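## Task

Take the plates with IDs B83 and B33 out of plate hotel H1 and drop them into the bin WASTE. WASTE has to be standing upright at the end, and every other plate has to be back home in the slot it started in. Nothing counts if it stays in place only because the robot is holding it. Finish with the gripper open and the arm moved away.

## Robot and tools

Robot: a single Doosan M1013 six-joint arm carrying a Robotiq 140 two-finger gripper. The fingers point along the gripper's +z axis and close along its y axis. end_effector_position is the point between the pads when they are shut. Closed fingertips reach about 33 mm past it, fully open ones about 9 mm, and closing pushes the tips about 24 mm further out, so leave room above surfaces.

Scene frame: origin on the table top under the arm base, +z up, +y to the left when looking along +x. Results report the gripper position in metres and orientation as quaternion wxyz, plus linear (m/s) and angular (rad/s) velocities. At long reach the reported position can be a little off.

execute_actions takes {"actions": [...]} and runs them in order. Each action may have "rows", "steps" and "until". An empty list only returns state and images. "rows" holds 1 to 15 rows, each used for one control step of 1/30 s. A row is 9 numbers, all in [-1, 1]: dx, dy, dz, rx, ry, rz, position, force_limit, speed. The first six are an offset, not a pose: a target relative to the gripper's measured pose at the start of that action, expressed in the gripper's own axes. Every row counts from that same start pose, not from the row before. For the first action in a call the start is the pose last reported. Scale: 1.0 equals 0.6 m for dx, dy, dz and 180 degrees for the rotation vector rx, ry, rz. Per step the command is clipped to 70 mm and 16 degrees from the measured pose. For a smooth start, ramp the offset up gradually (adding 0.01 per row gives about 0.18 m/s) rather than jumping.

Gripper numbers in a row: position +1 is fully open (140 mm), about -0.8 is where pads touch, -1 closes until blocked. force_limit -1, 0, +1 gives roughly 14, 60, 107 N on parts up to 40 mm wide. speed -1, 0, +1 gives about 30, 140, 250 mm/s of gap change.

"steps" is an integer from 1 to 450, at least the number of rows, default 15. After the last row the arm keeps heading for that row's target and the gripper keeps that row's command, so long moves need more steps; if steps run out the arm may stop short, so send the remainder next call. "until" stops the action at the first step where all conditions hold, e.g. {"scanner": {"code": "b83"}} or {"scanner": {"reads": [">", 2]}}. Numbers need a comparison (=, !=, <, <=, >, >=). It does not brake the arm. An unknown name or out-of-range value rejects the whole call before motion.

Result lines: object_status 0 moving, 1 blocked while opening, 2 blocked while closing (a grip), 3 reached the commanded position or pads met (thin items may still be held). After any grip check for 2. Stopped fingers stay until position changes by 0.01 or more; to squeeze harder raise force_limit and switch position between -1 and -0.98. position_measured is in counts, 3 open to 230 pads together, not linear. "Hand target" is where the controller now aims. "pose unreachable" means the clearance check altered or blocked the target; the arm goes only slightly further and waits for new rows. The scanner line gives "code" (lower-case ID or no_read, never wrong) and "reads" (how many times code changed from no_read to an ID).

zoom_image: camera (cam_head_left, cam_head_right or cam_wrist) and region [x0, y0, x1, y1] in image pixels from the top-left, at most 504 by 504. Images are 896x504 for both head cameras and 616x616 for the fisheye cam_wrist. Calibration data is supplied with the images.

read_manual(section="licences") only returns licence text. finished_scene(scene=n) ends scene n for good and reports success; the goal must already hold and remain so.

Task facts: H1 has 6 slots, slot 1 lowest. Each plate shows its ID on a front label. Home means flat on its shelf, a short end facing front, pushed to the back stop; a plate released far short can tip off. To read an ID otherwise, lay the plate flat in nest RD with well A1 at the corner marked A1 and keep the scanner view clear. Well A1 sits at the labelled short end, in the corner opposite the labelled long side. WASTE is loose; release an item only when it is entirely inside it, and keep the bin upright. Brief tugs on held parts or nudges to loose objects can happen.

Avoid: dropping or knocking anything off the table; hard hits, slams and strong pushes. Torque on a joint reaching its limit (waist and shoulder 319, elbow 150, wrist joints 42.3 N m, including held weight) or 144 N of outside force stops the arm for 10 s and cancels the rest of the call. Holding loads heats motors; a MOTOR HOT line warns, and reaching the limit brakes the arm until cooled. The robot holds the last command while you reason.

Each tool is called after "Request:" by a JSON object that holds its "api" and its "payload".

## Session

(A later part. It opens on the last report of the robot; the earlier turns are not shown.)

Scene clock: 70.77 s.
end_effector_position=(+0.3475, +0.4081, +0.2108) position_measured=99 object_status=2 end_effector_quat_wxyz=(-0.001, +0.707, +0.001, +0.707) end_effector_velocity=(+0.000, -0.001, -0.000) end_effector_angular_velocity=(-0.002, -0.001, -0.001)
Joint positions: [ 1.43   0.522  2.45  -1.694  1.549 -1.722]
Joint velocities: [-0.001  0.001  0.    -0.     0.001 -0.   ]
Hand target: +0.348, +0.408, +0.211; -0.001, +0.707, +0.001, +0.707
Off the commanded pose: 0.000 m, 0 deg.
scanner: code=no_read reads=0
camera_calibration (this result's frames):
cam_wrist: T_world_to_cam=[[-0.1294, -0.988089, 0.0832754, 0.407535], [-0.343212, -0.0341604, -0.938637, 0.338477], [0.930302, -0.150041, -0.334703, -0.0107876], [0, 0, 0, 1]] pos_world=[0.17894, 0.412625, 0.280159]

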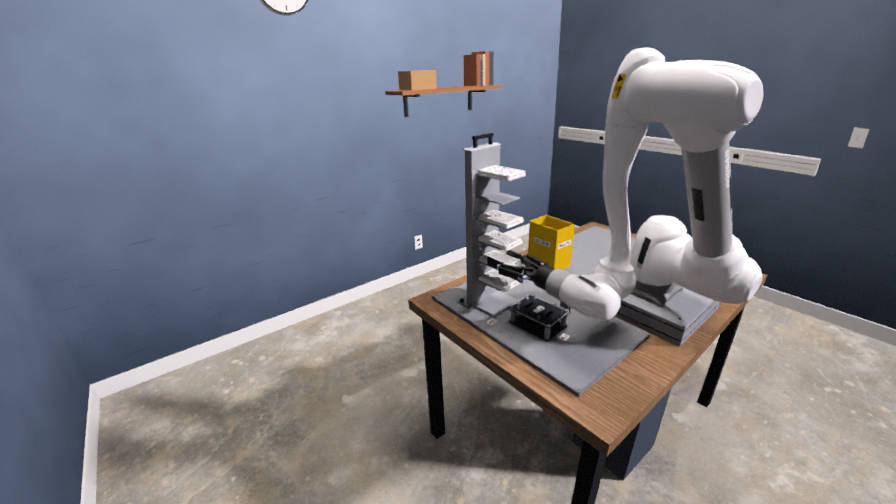

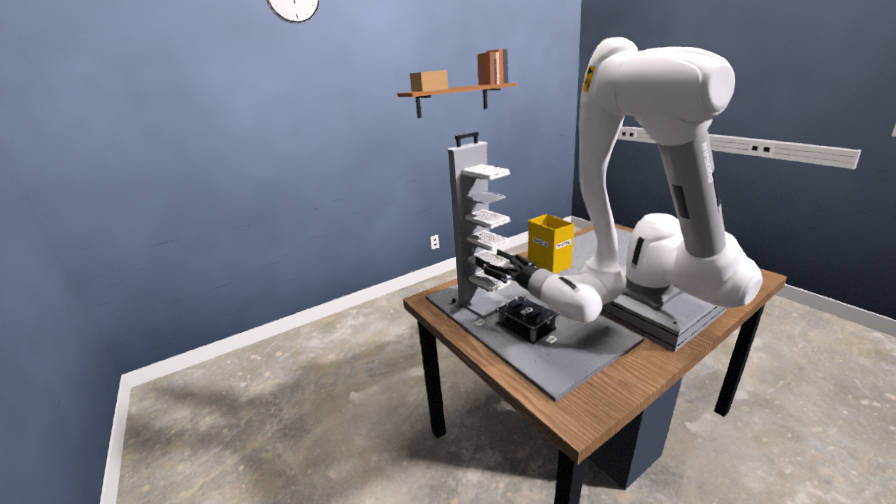

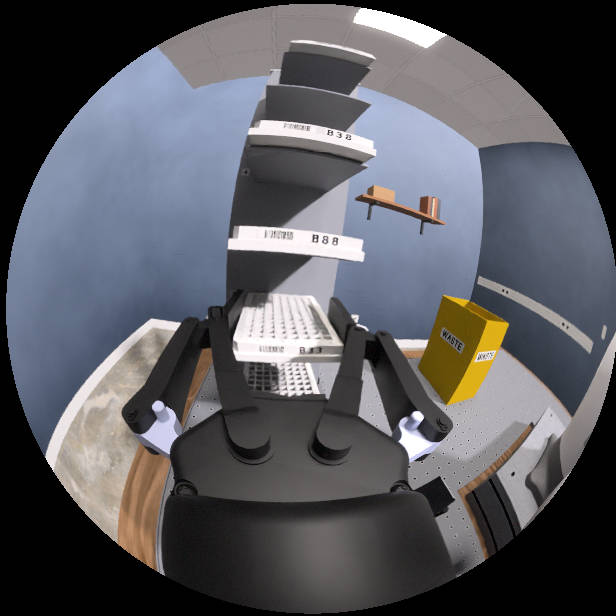

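Gripping the plate body now. Lift and pull.

Request:
{"api": "execute_actions", "payload": {"actions": [{"rows":[[0.003,0,0,0,0,0,-1,-0.2,-0.4],[0.006,0,0,0,0,0,-1,-0.2,-0.4],[0.01,0,-0.005,0,0,0,-1,-0.2,-0.4],[0.012,0,-0.015,0,0,0,-1,-0.2,-0.4],[0.012,0,-0.03,0,0,0,-1,-0.2,-0.4],[0.012,0,-0.05,0,0,0,-1,-0.2,-0.4]],"steps":15}]}}

Scene clock: 74.20 s.
end_effector_position=(+0.3177, +0.4079, +0.2180) position_measured=102 object_status=2 end_effector_quat_wxyz=(-0.001, +0.707, +0.001, +0.707) end_effector_velocity=(-0.000, +0.001, -0.001) end_effector_angular_velocity=(-0.001, +0.001, -0.000)
Joint positions: [ 1.503  0.504  2.45  -1.621  1.56  -1.741]
Joint velocities: [ 0.001  0.002 -0.002  0.001 -0.    -0.001]
Hand target: +0.318, +0.408, +0.218; -0.001, +0.707, +0.001, +0.707
Off the commanded pose: 0.000 m, 0 deg.
scanner: code=no_read reads=0
camera_calibration (this result's frames):
cam_wrist: T_world_to_cam=[[-0.129608, -0.988052, 0.0833998, 0.402879], [-0.343255, -0.0342008, -0.93862, 0.33499], [0.930257, -0.15028, -0.334721, 0.0195093], [0, 0, 0, 1]] pos_world=[0.149054, 0.412454, 0.287358]

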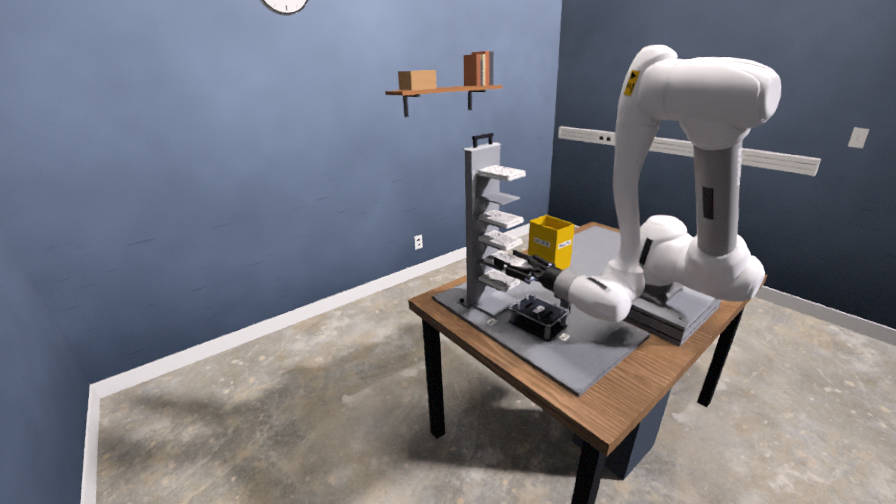

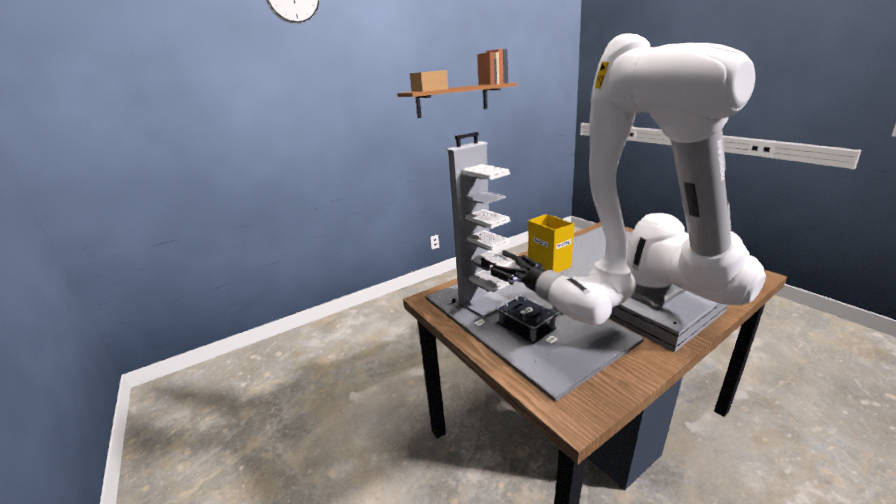

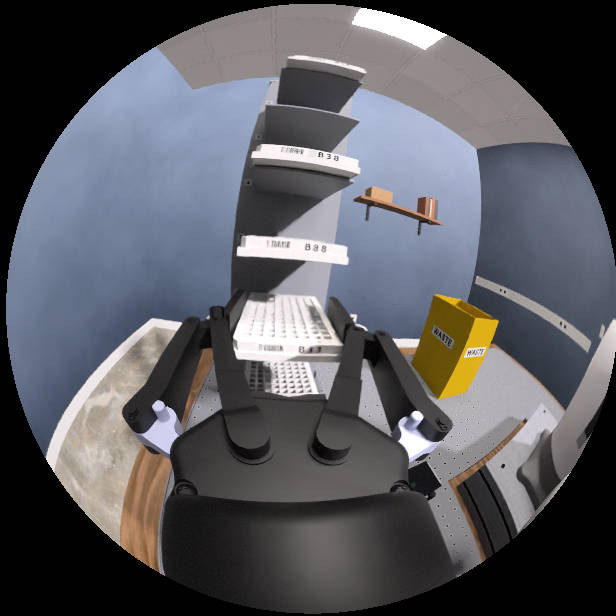

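Request:
{"api": "execute_actions", "payload": {"actions": [{"rows":[[0,0,-0.02,0,0,0,-1,-0.2,-0.4],[0,0,-0.04,0,0,0,-1,-0.2,-0.4],[0,0,-0.07,0,0,0,-1,-0.2,-0.4],[0,0,-0.1,0,0,0,-1,-0.2,-0.4],[0,0,-0.2,0,0,0,-1,-0.2,-0.4]],"steps":25},{"rows":[[0.02,0,0,0,0,0,-1,-0.2,-0.4],[0.05,0.01,0,0,-0.02,0,-1,-0.2,-0.4],[0.08,0.03,0,0,-0.04,0,-1,-0.2,-0.4],[0.25,0.2,0,0,-0.25,0,-1,-0.2,-0.4]],"steps":40},{"rows":[[0.02,0.03,0.01,0,-0.03,0,-1,-0.2,-0.4],[0.05,0.07,0.02,0,-0.06,0,-1,-0.2,-0.4],[0.22,0.33,0.13,0,-0.25,0,-1,-0.2,-0.4]],"steps":45}]}}

Scene clock: 88.17 s.
end_effector_position=(+0.3462, +0.0903, +0.4058) position_measured=102 object_status=2 end_effector_quat_wxyz=(+0.001, +1.000, +0.001, -0.001) end_effector_velocity=(+0.000, +0.000, -0.001) end_effector_angular_velocity=(-0.000, +0.002, +0.000)
Joint positions: [ 0.11  -0.325  2.038  0.016  1.43  -4.588]
Joint velocities: [ 0.001  0.002 -0.     0.     0.     0.   ]
Hand target: +0.346, +0.090, +0.406; +0.001, +1.000, +0.001, -0.001
Off the commanded pose: 0.001 m, 0 deg.
scanner: code=no_read reads=0
camera_calibration (this result's frames):
cam_wrist: T_world_to_cam=[[0.0852722, -0.987363, 0.133576, -0.0176135], [-0.937612, -0.0341664, 0.346001, 0.194633], [-0.337064, -0.154747, -0.928677, 0.688285], [0, 0, 0, 1]] pos_world=[0.415988, 0.0957692, 0.574204]

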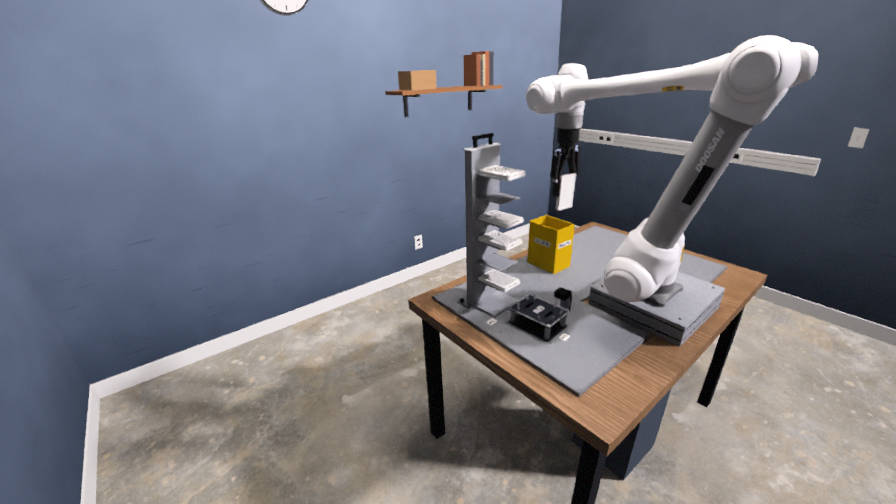

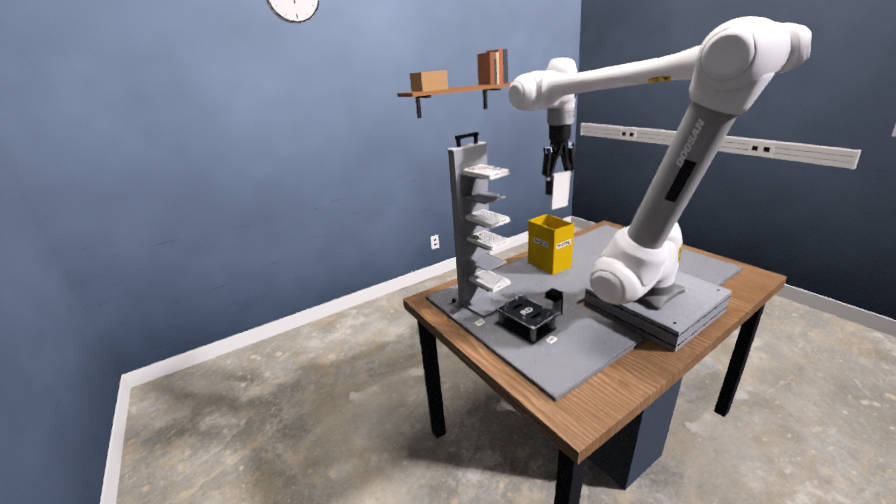

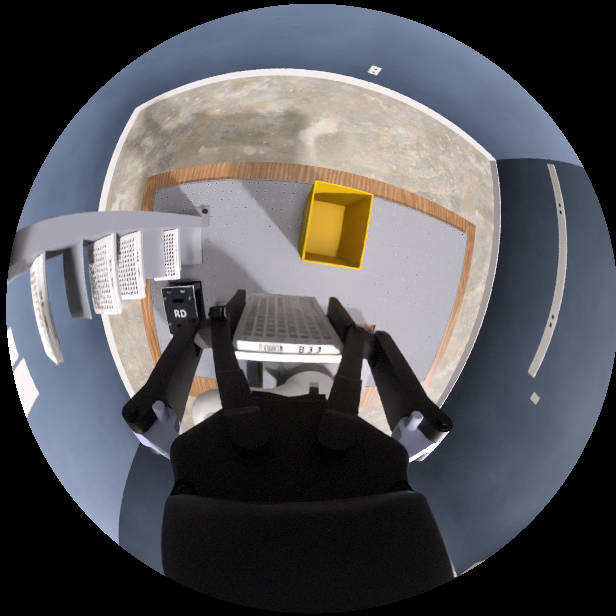

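Request:
{"api": "execute_actions", "payload": {"actions": [{"rows":[[0.02,0.02,0,0,0,0.04,-1,-0.2,-0.4],[0.05,0.04,0,0,0,0.08,-1,-0.2,-0.4],[0.173,0.15,0.05,0,0,0.52,-1,-0.2,-0.4]],"steps":40},{"rows":[[0,0,0.02,0,0,0,-1,-0.2,-0.4],[0,0,0.05,0,0,0,-1,-0.2,-0.4],[0,0,0.2,0,0,0,-1,-0.2,-0.4]],"steps":25}]}}

Request:
{"api": "zoom_image", "payload": {"camera": "cam_head_left", "region": [490, 130, 630, 290]}}

Scene clock: 98.80 s.
end_effector_position=(+0.4501, +0.0006, +0.2560) position_measured=102 object_status=2 end_effector_quat_wxyz=(+0.001, +0.685, -0.728, -0.000) end_effector_velocity=(+0.000, -0.001, -0.001) end_effector_angular_velocity=(-0.000, +0.001, -0.000)
Joint positions: [-0.111 -0.07   2.128  0.017  1.088 -3.182]
Joint velocities: [-0.001  0.001  0.    -0.    -0.    -0.001]
Hand target: +0.450, +0.001, +0.256; +0.001, +0.685, -0.728, -0.000
Off the commanded pose: 0.000 m, 0 deg.
scanner: code=no_read reads=0
camera_calibration (this result's frames):
cam_wrist: T_world_to_cam=[[-0.990755, -0.0226356, 0.133763, 0.388636], [0.0248114, 0.93912, 0.342691, -0.0920629], [-0.133377, 0.342842, -0.929876, 0.478638], [0, 0, 0, 1]] pos_world=[0.451166, -0.0688422, 0.424638]

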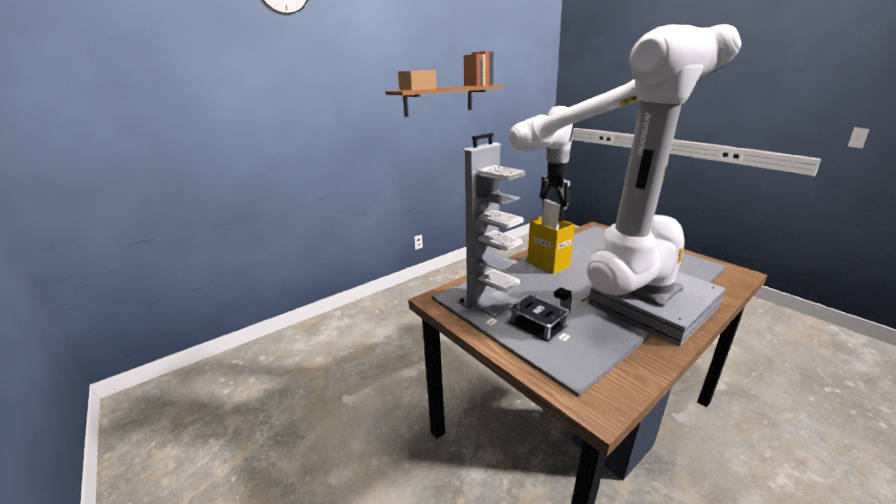

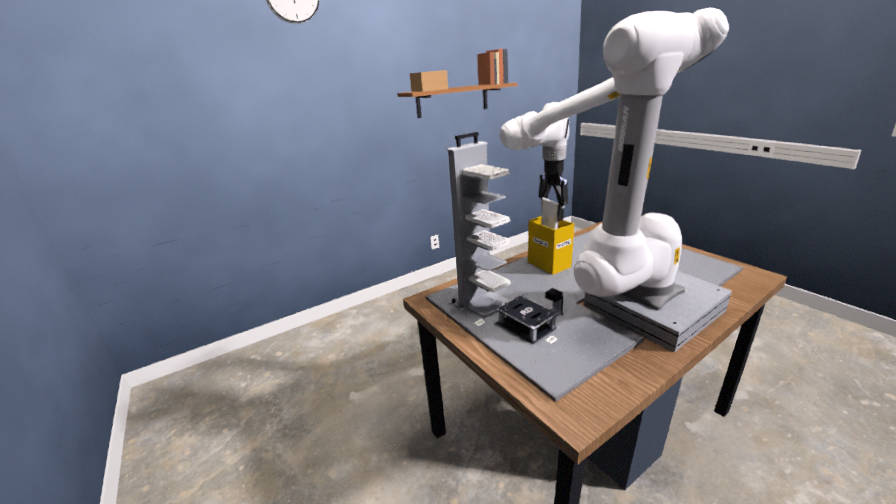

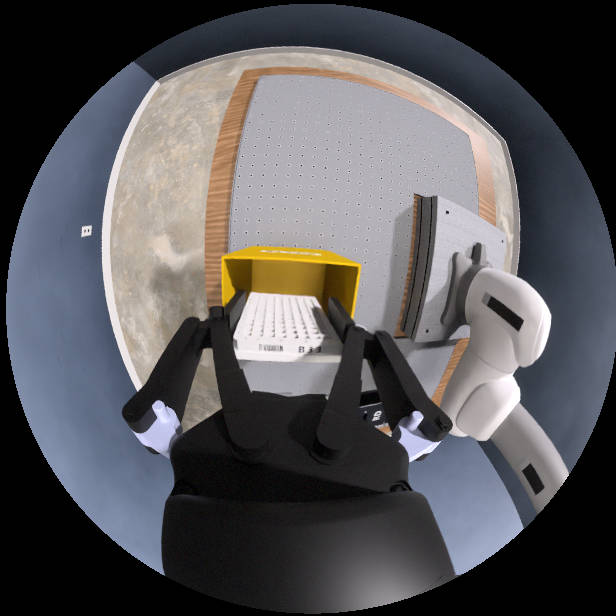

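Region (490, 130, 630, 290) of cam_head_left's 896x504 image, scaled by 3.150, with more detail than that image has; it fills the left 441 columns of this view, and the rest is white.

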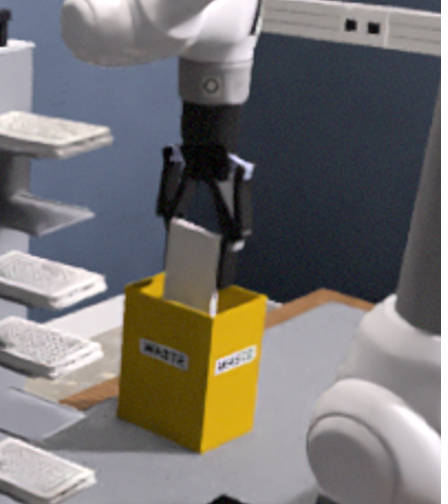

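Request:
{"api": "execute_actions", "payload": {"actions": [{"rows":[[-0.005,0,0.02,0,0,0,-1,-0.2,-0.4],[-0.01,0,0.04,0,0,0,-1,-0.2,-0.4],[-0.015,0,0.06,0,0,0,-1,-0.2,-0.4],[-0.015,0,0.08,0,0,0,-1,-0.2,-0.4],[-0.015,0,0.1,0,0,0,-1,-0.2,-0.4],[-0.015,0,0.12,0,0,0,-1,-0.2,-0.4],[-0.015,0,0.14,0,0,0,-1,-0.2,-0.4],[-0.015,0,0.165,0,0,0,-1,-0.2,-0.4]],"steps":25}]}}

Request:
{"api": "zoom_image", "payload": {"camera": "cam_head_left", "region": [490, 130, 630, 290]}}

Scene clock: 105.03 s.
end_effector_position=(+0.4506, +0.0094, +0.1570) position_measured=102 object_status=2 end_effector_quat_wxyz=(+0.001, +0.685, -0.728, -0.000) end_effector_velocity=(+0.001, -0.001, +0.001) end_effector_angular_velocity=(-0.000, -0.001, -0.001)
Joint positions: [-0.088  0.04   2.235  0.02   0.872 -3.163]
Joint velocities: [-0.002 -0.001 -0.001 -0.     0.001 -0.001]
Hand target: +0.451, +0.009, +0.157; +0.001, +0.685, -0.728, -0.000
Off the commanded pose: 0.000 m, 0 deg.
scanner: code=no_read reads=0
camera_calibration (this result's frames):
cam_wrist: T_world_to_cam=[[-0.990745, -0.0226369, 0.133839, 0.402519], [0.0248439, 0.939101, 0.342742, -0.0664697], [-0.133447, 0.342895, -0.929847, 0.38362], [0, 0, 0, 1]] pos_world=[0.451637, -0.0600079, 0.325617]

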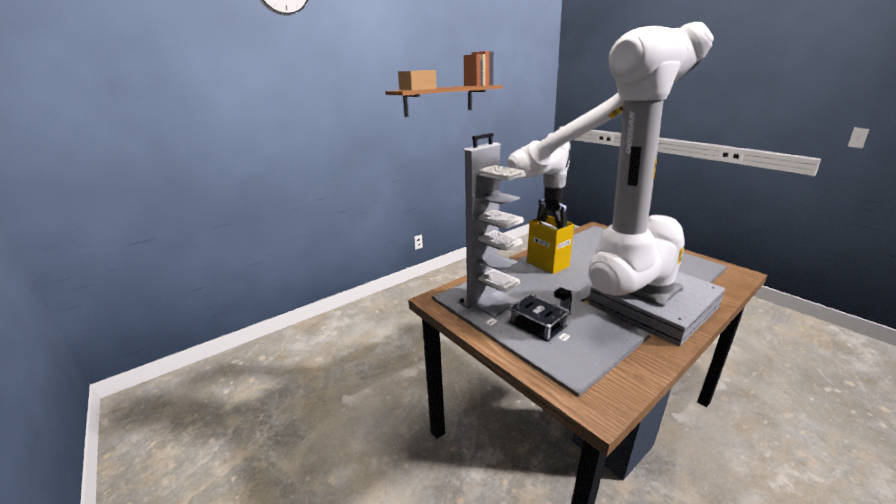

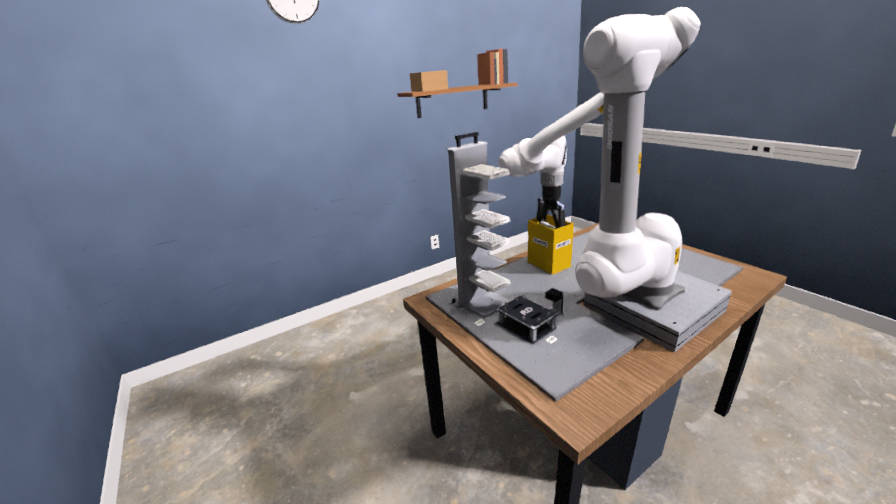

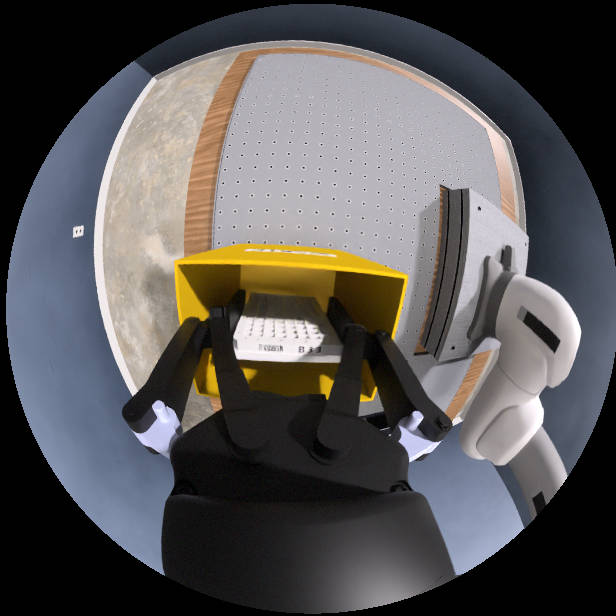

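Region (490, 130, 630, 290) of cam_head_left's 896x504 image, scaled by 3.150, with more detail than that image has; it fills the left 441 columns of this view, and the rest is white.

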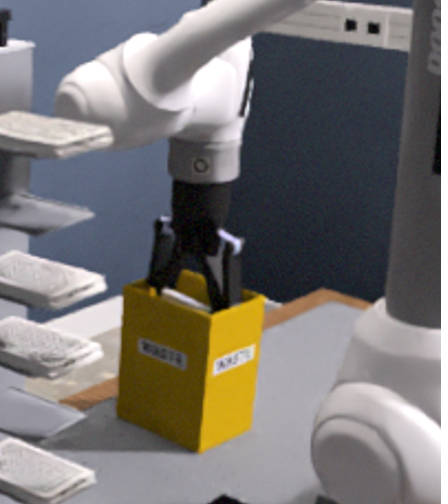

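Request:
{"api": "execute_actions", "payload": {"actions": [{"rows":[[0,0,0.025,0,0,0,-1,-0.2,-0.4]],"steps":10},{"rows":[[0,0,0,0,0,0,0.33,-0.2,-0.4]],"steps":15},{"rows":[[0,0,-0.03,0,0,0,0.33,-0.2,0],[0,0,-0.06,0,0,0,0.33,-0.2,0],[0,0,-0.39,0,0,0,0.33,-0.2,0]],"steps":30},{"rows":[[-0.125,0.18,-0.05,0,0,-0.52,0.6,-0.2,0]],"steps":35},{"rows":[[-0.247,-0.33,0.063,0,0.25,0,0.6,-0.2,0]],"steps":40}]}}

Scene clock: 115.17 s.
end_effector_position=(+0.2001, +0.2899, +0.3723) position_measured=96 object_status=1 end_effector_quat_wxyz=(-0.010, +0.926, +0.008, +0.377) end_effector_velocity=(-0.010, -0.026, -0.059) end_effector_angular_velocity=(-0.277, -0.312, -0.388)
Joint positions: [ 1.539 -0.428  2.326 -0.809  1.292 -2.911]
Joint velocities: [ 0.327  0.389  0.04  -0.247  0.458  0.677]
Hand target: +0.200, +0.288, +0.368; -0.000, +0.924, +0.002, +0.383
Off the commanded pose: 0.005 m, 2 deg.
scanner: code=no_read reads=0
camera_calibration (this result's frames):
cam_wrist: T_world_to_cam=[[-0.0101918, -0.99015, 0.139638, 0.214007], [-0.911169, -0.0483279, -0.40919, 0.356063], [0.411908, -0.131404, -0.901701, 0.472141], [0, 0, 0, 1]] pos_world=[0.132136, 0.291148, 0.541544]

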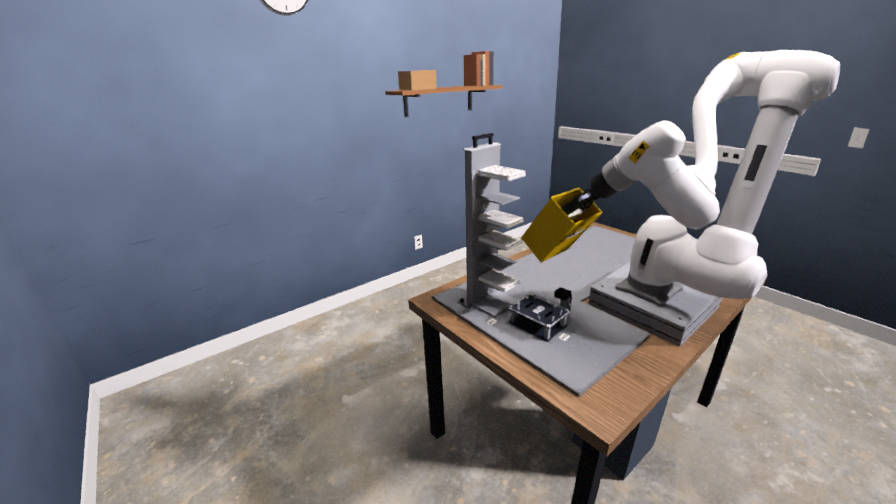

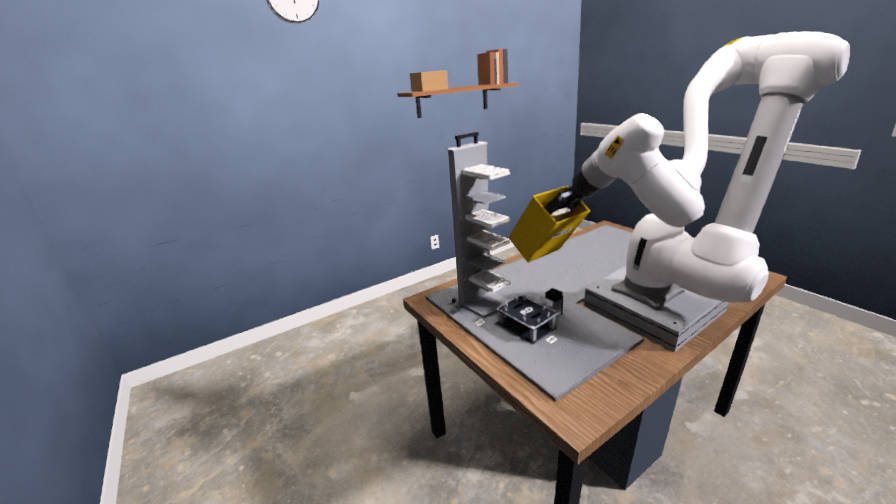

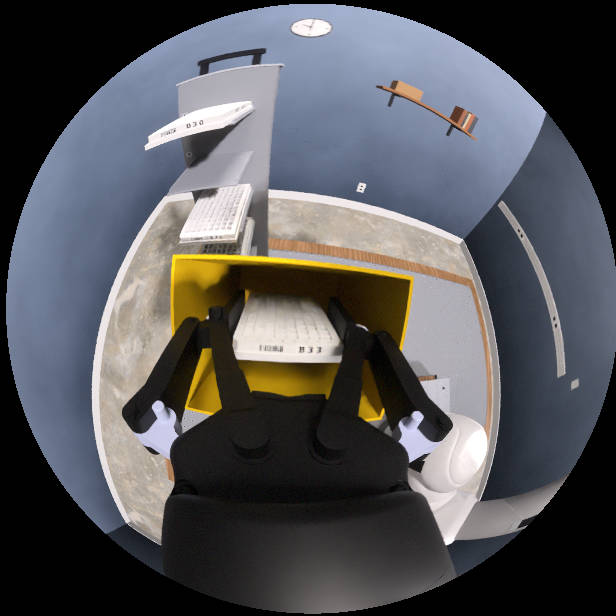

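Request:
{"api": "execute_actions", "payload": {"actions": [{"rows":[[0,0.02,-0.01,0,-0.01,0,0.6,-0.2,0],[0,0.05,-0.01,0,-0.03,0,0.6,-0.2,0],[0,0.08,0,0,-0.05,0,0.6,-0.2,0],[0.01,0.11,0,0,-0.07,0,0.6,-0.2,0],[0.03,0.14,0.02,0,-0.09,0,0.6,-0.2,0],[0.05,0.17,0.04,0,-0.11,0,0.6,-0.2,0],[0.26,0.43,0.26,0,-0.247,0,0.6,-0.2,0]],"steps":55}]}}

Request:
{"api": "zoom_image", "payload": {"camera": "cam_head_left", "region": [450, 130, 630, 310]}}

Scene clock: 121.23 s.
end_effector_position=(+0.4258, +0.0382, +0.3660) position_measured=96 object_status=1 end_effector_quat_wxyz=(-0.007, +1.000, +0.012, -0.002) end_effector_velocity=(-0.000, +0.001, +0.001) end_effector_angular_velocity=(+0.001, -0.002, +0.002)
Joint positions: [-0.044 -0.182  2.011  0.031  1.321 -4.77 ]
Joint velocities: [ 0.001 -0.002 -0.     0.001 -0.    -0.001]
Hand target: +0.426, +0.038, +0.366; -0.007, +1.000, +0.012, -0.002
Off the commanded pose: 0.001 m, 0 deg.
scanner: code=no_read reads=0
camera_calibration (this result's frames):
cam_wrist: T_world_to_cam=[[0.10704, -0.987163, 0.118539, -0.0743495], [-0.935524, -0.0596291, 0.348195, 0.280553], [-0.336657, -0.148167, -0.929897, 0.670147], [0, 0, 0, 1]] pos_world=[0.496032, 0.0426279, 0.534294]

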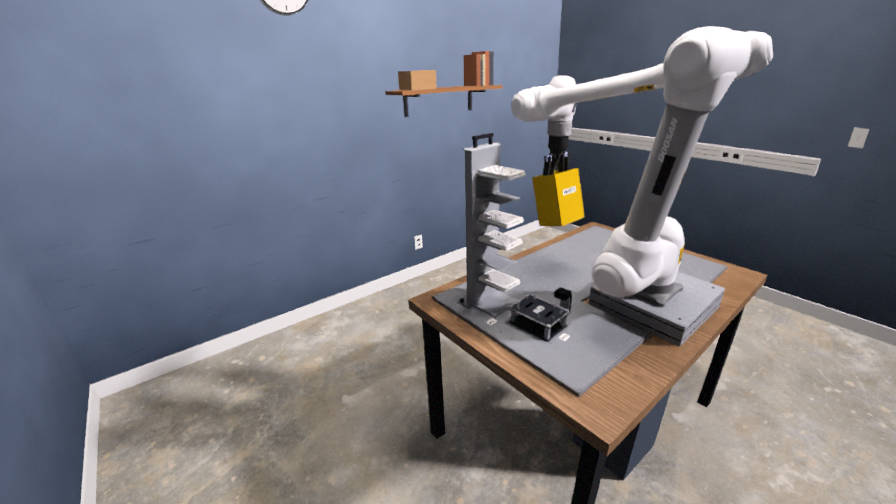

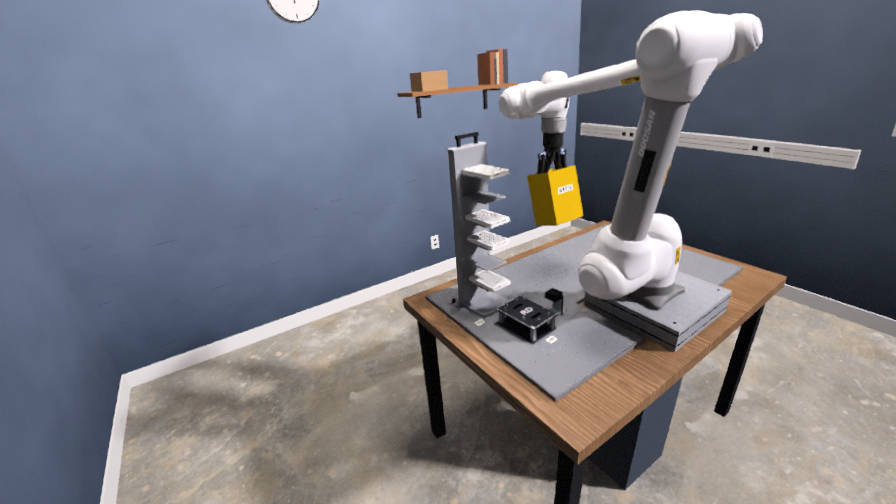

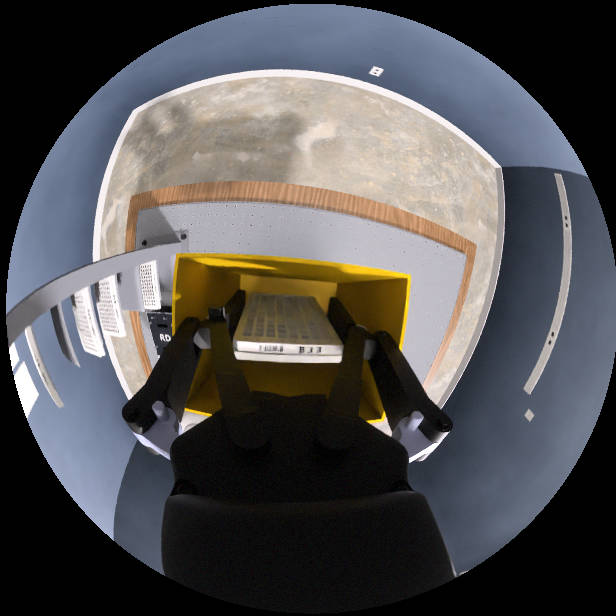

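Region (450, 130, 630, 310) of cam_head_left's 896x504 image, scaled by 2.800, with more detail than that image has.

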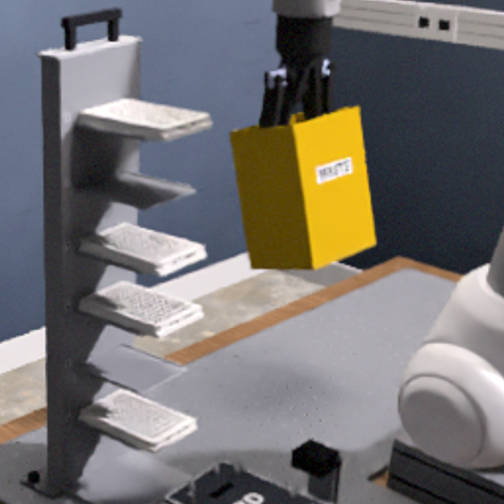

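Request:
{"api": "execute_actions", "payload": {"actions": [{"rows":[[0,0,0.02,0.004,0,0,0.6,-0.2,0],[0,0,0.05,0.004,0,0,0.6,-0.2,0],[0,0,0.33,0.004,0,0,0.6,-0.2,0]],"steps":30},{"rows":[[0,0,0.005,0,0,0,0.6,-0.2,0],[0,0,0.01,0,0,0,0.6,-0.2,0],[0,0,0.015,0,0,0,0.6,-0.2,0],[0,0,0.02,0,0,0,0.6,-0.2,0],[0,0,0.025,0,0,0,0.6,-0.2,0],[0,0,0.03,0,0,0,0.6,-0.2,0],[0,0,0.035,0,0,0,0.6,-0.2,0]],"steps":18},{"rows":[[0,0,0,0,0,0,-1,-0.2,-0.6]],"steps":15},{"rows":[[0,0,-0.01,0,0,0,-1,-0.2,-0.6],[0,0,-0.025,0,0,0,-1,-0.2,-0.6]],"steps":12},{"rows":[[0,0,0,0,0,0,0.4,-1,-0.8]],"steps":20}]}}

Request:
{"api": "zoom_image", "payload": {"camera": "cam_head_left", "region": [500, 170, 620, 290]}}

Scene clock: 130.80 s.
end_effector_position=(+0.4252, +0.0410, +0.1622) position_measured=95 object_status=1 end_effector_quat_wxyz=(-0.013, +1.000, +0.012, -0.002) end_effector_velocity=(-0.000, +0.000, +0.000) end_effector_angular_velocity=(+0.000, -0.000, -0.001)
Joint positions: [-0.039 -0.005  2.268  0.055  0.887 -4.792]
Joint velocities: [ 0.    -0.001  0.001  0.     0.     0.001]
Hand target: +0.425, +0.041, +0.162; -0.013, +1.000, +0.012, -0.003
Off the commanded pose: 0.000 m, 0 deg.
scanner: code=no_read reads=0
camera_calibration (this result's frames):
cam_wrist: T_world_to_cam=[[0.107153, -0.988574, 0.106015, -0.0453044], [-0.935464, -0.0641239, 0.347556, 0.351378], [-0.336787, -0.136415, -0.931647, 0.480615], [0, 0, 0, 1]] pos_world=[0.49542, 0.0433081, 0.330443]

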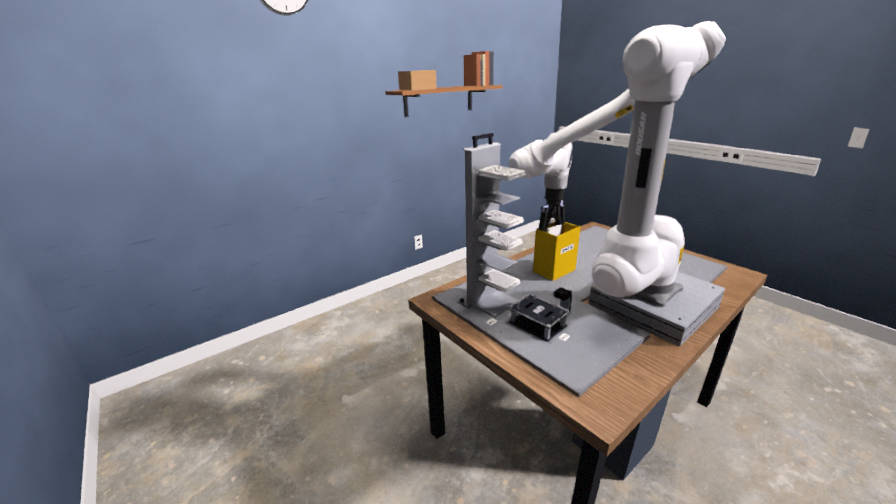

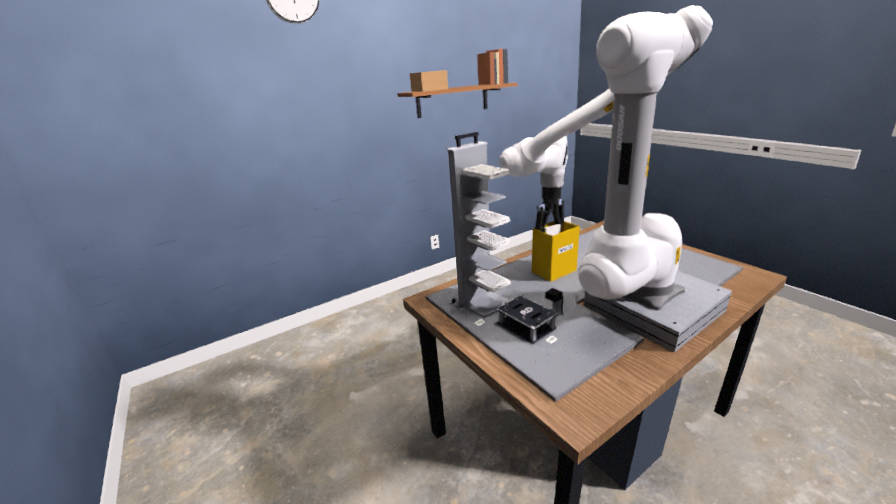

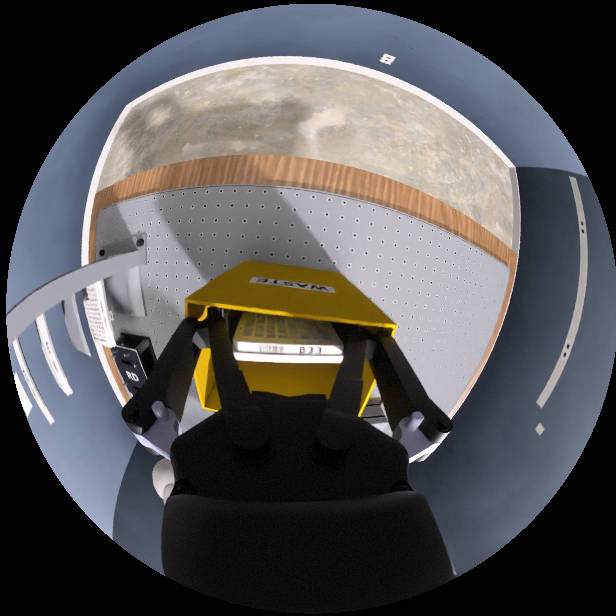

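Region (500, 170, 620, 290) of cam_head_left's 896x504 image, scaled by 4.200, with more detail than that image has.

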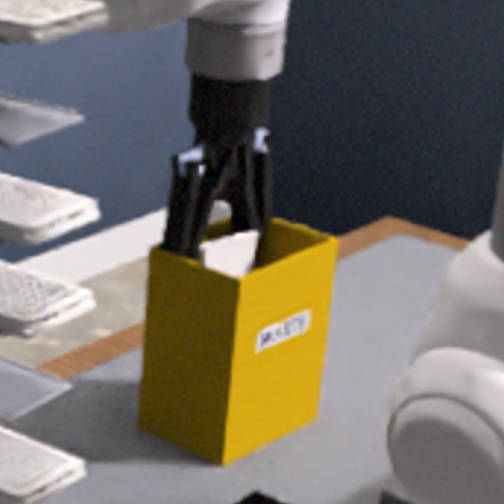

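Request:
{"api": "execute_actions", "payload": {"actions": [{"rows":[[0,0,0,0,0,0,-1,-0.2,-0.6]],"steps":12},{"rows":[[-0.01,0,0,-0.008,0,0,-1,-0.2,-0.6],[-0.02,0,0,-0.008,0,0,-1,-0.2,-0.6],[-0.03,0,0.005,-0.008,0,0,-1,-0.2,-0.6],[-0.04,0,0.01,-0.008,0,0,-1,-0.2,-0.6],[-0.05,0,0.01,-0.008,0,0,-1,-0.2,-0.6]],"steps":15},{"rows":[[0,0,0,0,0,0.03,-1,-0.2,-0.6],[0,0,0,0,0,0.06,-1,-0.2,-0.6],[0,0,0,0,0,0.09,-1,-0.2,-0.6],[0,0,0,0,0,0.15,-1,-0.2,-0.6]],"steps":20},{"rows":[[0,0,0,0,0,0,0.33,-1,-0.8]],"steps":20}]}}

Scene clock: 143.20 s.
end_effector_position=(+0.3949, +0.0404, +0.1561) position_measured=99 object_status=1 end_effector_quat_wxyz=(+0.000, +0.975, -0.222, -0.002) end_effector_velocity=(+0.000, +0.000, -0.000) end_effector_angular_velocity=(-0.001, -0.000, +0.001)
Joint positions: [-0.021 -0.046  2.321  0.023  0.874 -4.283]
Joint velocities: [ 0.001 -0.     0.    -0.001 -0.001  0.001]
Hand target: +0.395, +0.040, +0.156; +0.000, +0.975, -0.222, -0.002
Off the commanded pose: 0.000 m, 0 deg.
scanner: code=no_read reads=0
camera_calibration (this result's frames):
cam_wrist: T_world_to_cam=[[-0.351911, -0.926508, 0.133198, 0.13251], [-0.858449, 0.376182, 0.348642, 0.276838], [-0.373127, 0.00834749, -0.927743, 0.472564], [0, 0, 0, 1]] pos_world=[0.460609, 0.0146855, 0.324251]

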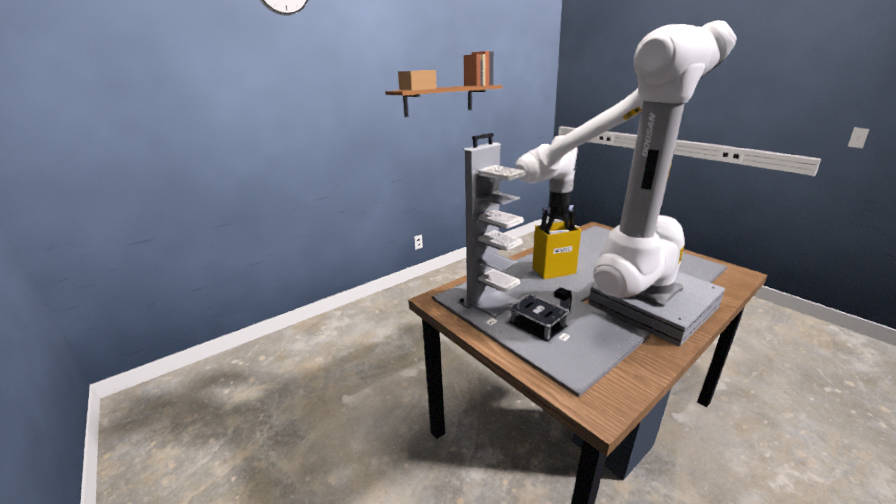

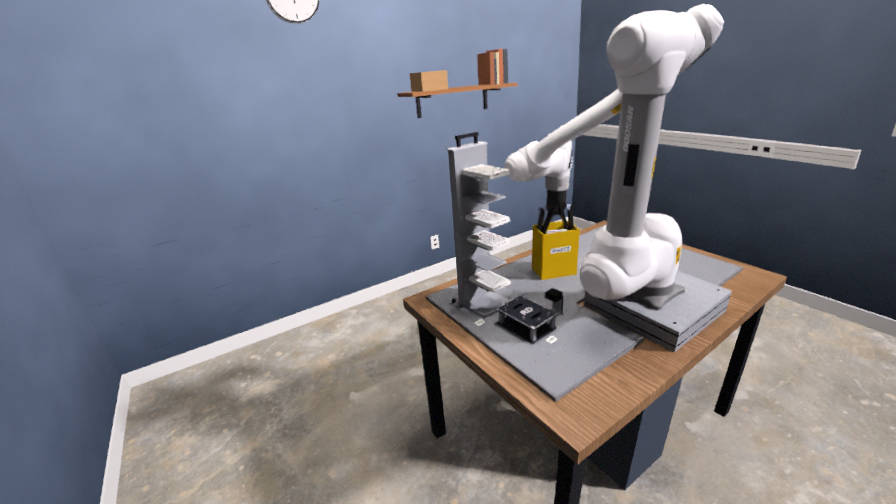

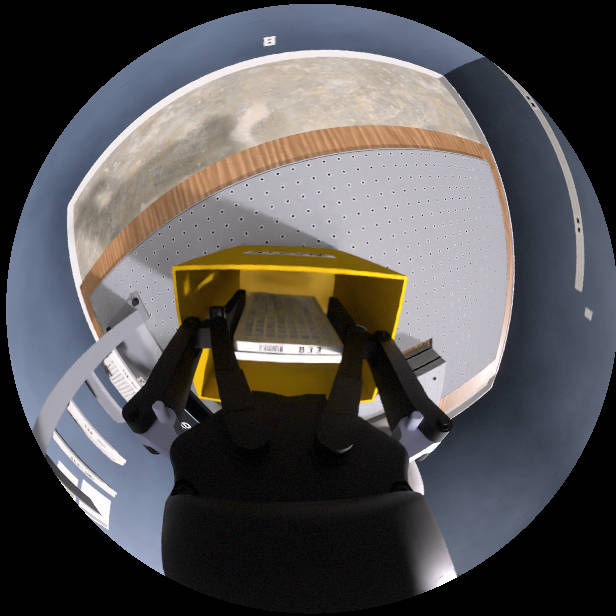

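Request:
{"api": "execute_actions", "payload": {"actions": [{"rows":[[0,0,0,0,0,0,-1,-0.2,-0.6]],"steps":10},{"rows":[[0,0,-0.02,0,0,0,-1,-0.2,-0.6],[0,0,-0.04,0,0,0,-1,-0.2,-0.6]],"steps":12},{"rows":[[0,0,0,0,0,0,0.36,-1,-0.6]],"steps":18}]}}

Scene clock: 148.23 s.
end_effector_position=(+0.3950, +0.0404, +0.1800) position_measured=84 object_status=3 end_effector_quat_wxyz=(+0.000, +0.975, -0.222, -0.003) end_effector_velocity=(-0.000, +0.000, -0.001) end_effector_angular_velocity=(-0.000, +0.001, +0.000)
Joint positions: [-0.022 -0.079  2.296  0.022  0.932 -4.282]
Joint velocities: [ 0.001  0.002 -0.    -0.    -0.     0.001]
Hand target: +0.395, +0.040, +0.180; +0.000, +0.975, -0.222, -0.003
Off the commanded pose: 0.000 m, 0 deg.
scanner: code=no_read reads=0
camera_calibration (this result's frames):
cam_wrist: T_world_to_cam=[[-0.351866, -0.92652, 0.133232, 0.129307], [-0.858445, 0.376153, 0.348685, 0.268531], [-0.373179, 0.00831844, -0.927722, 0.494838], [0, 0, 0, 1]] pos_world=[0.460681, 0.0146804, 0.348211]

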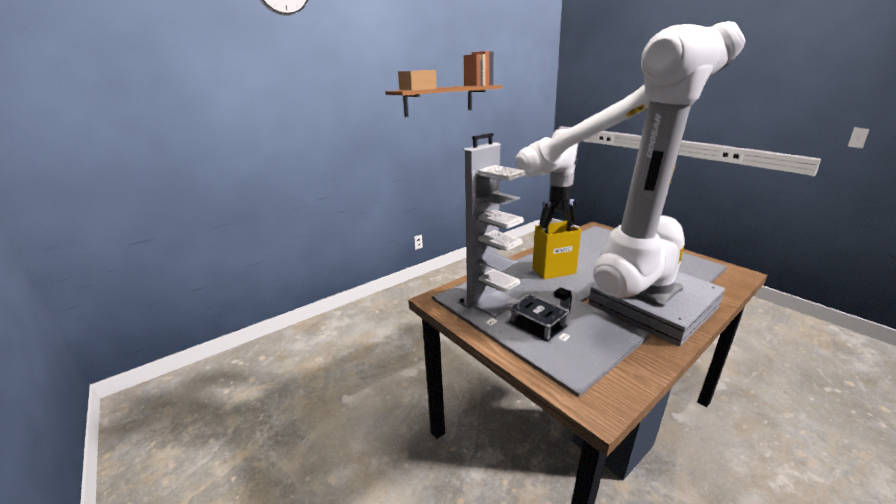

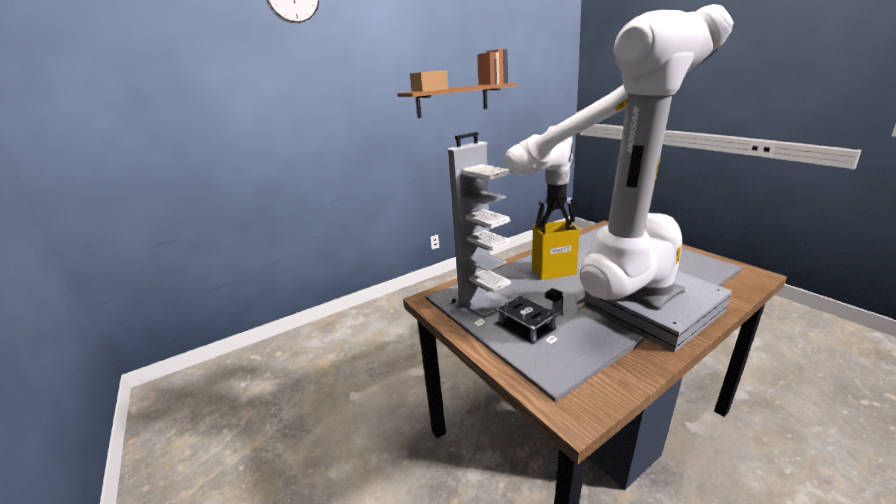

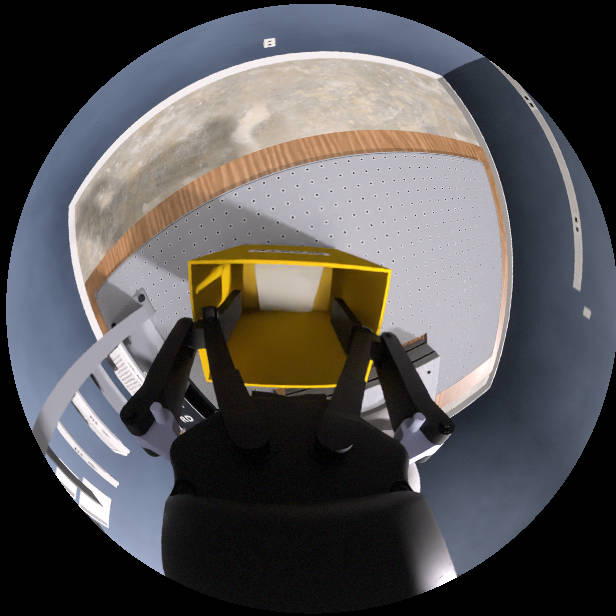

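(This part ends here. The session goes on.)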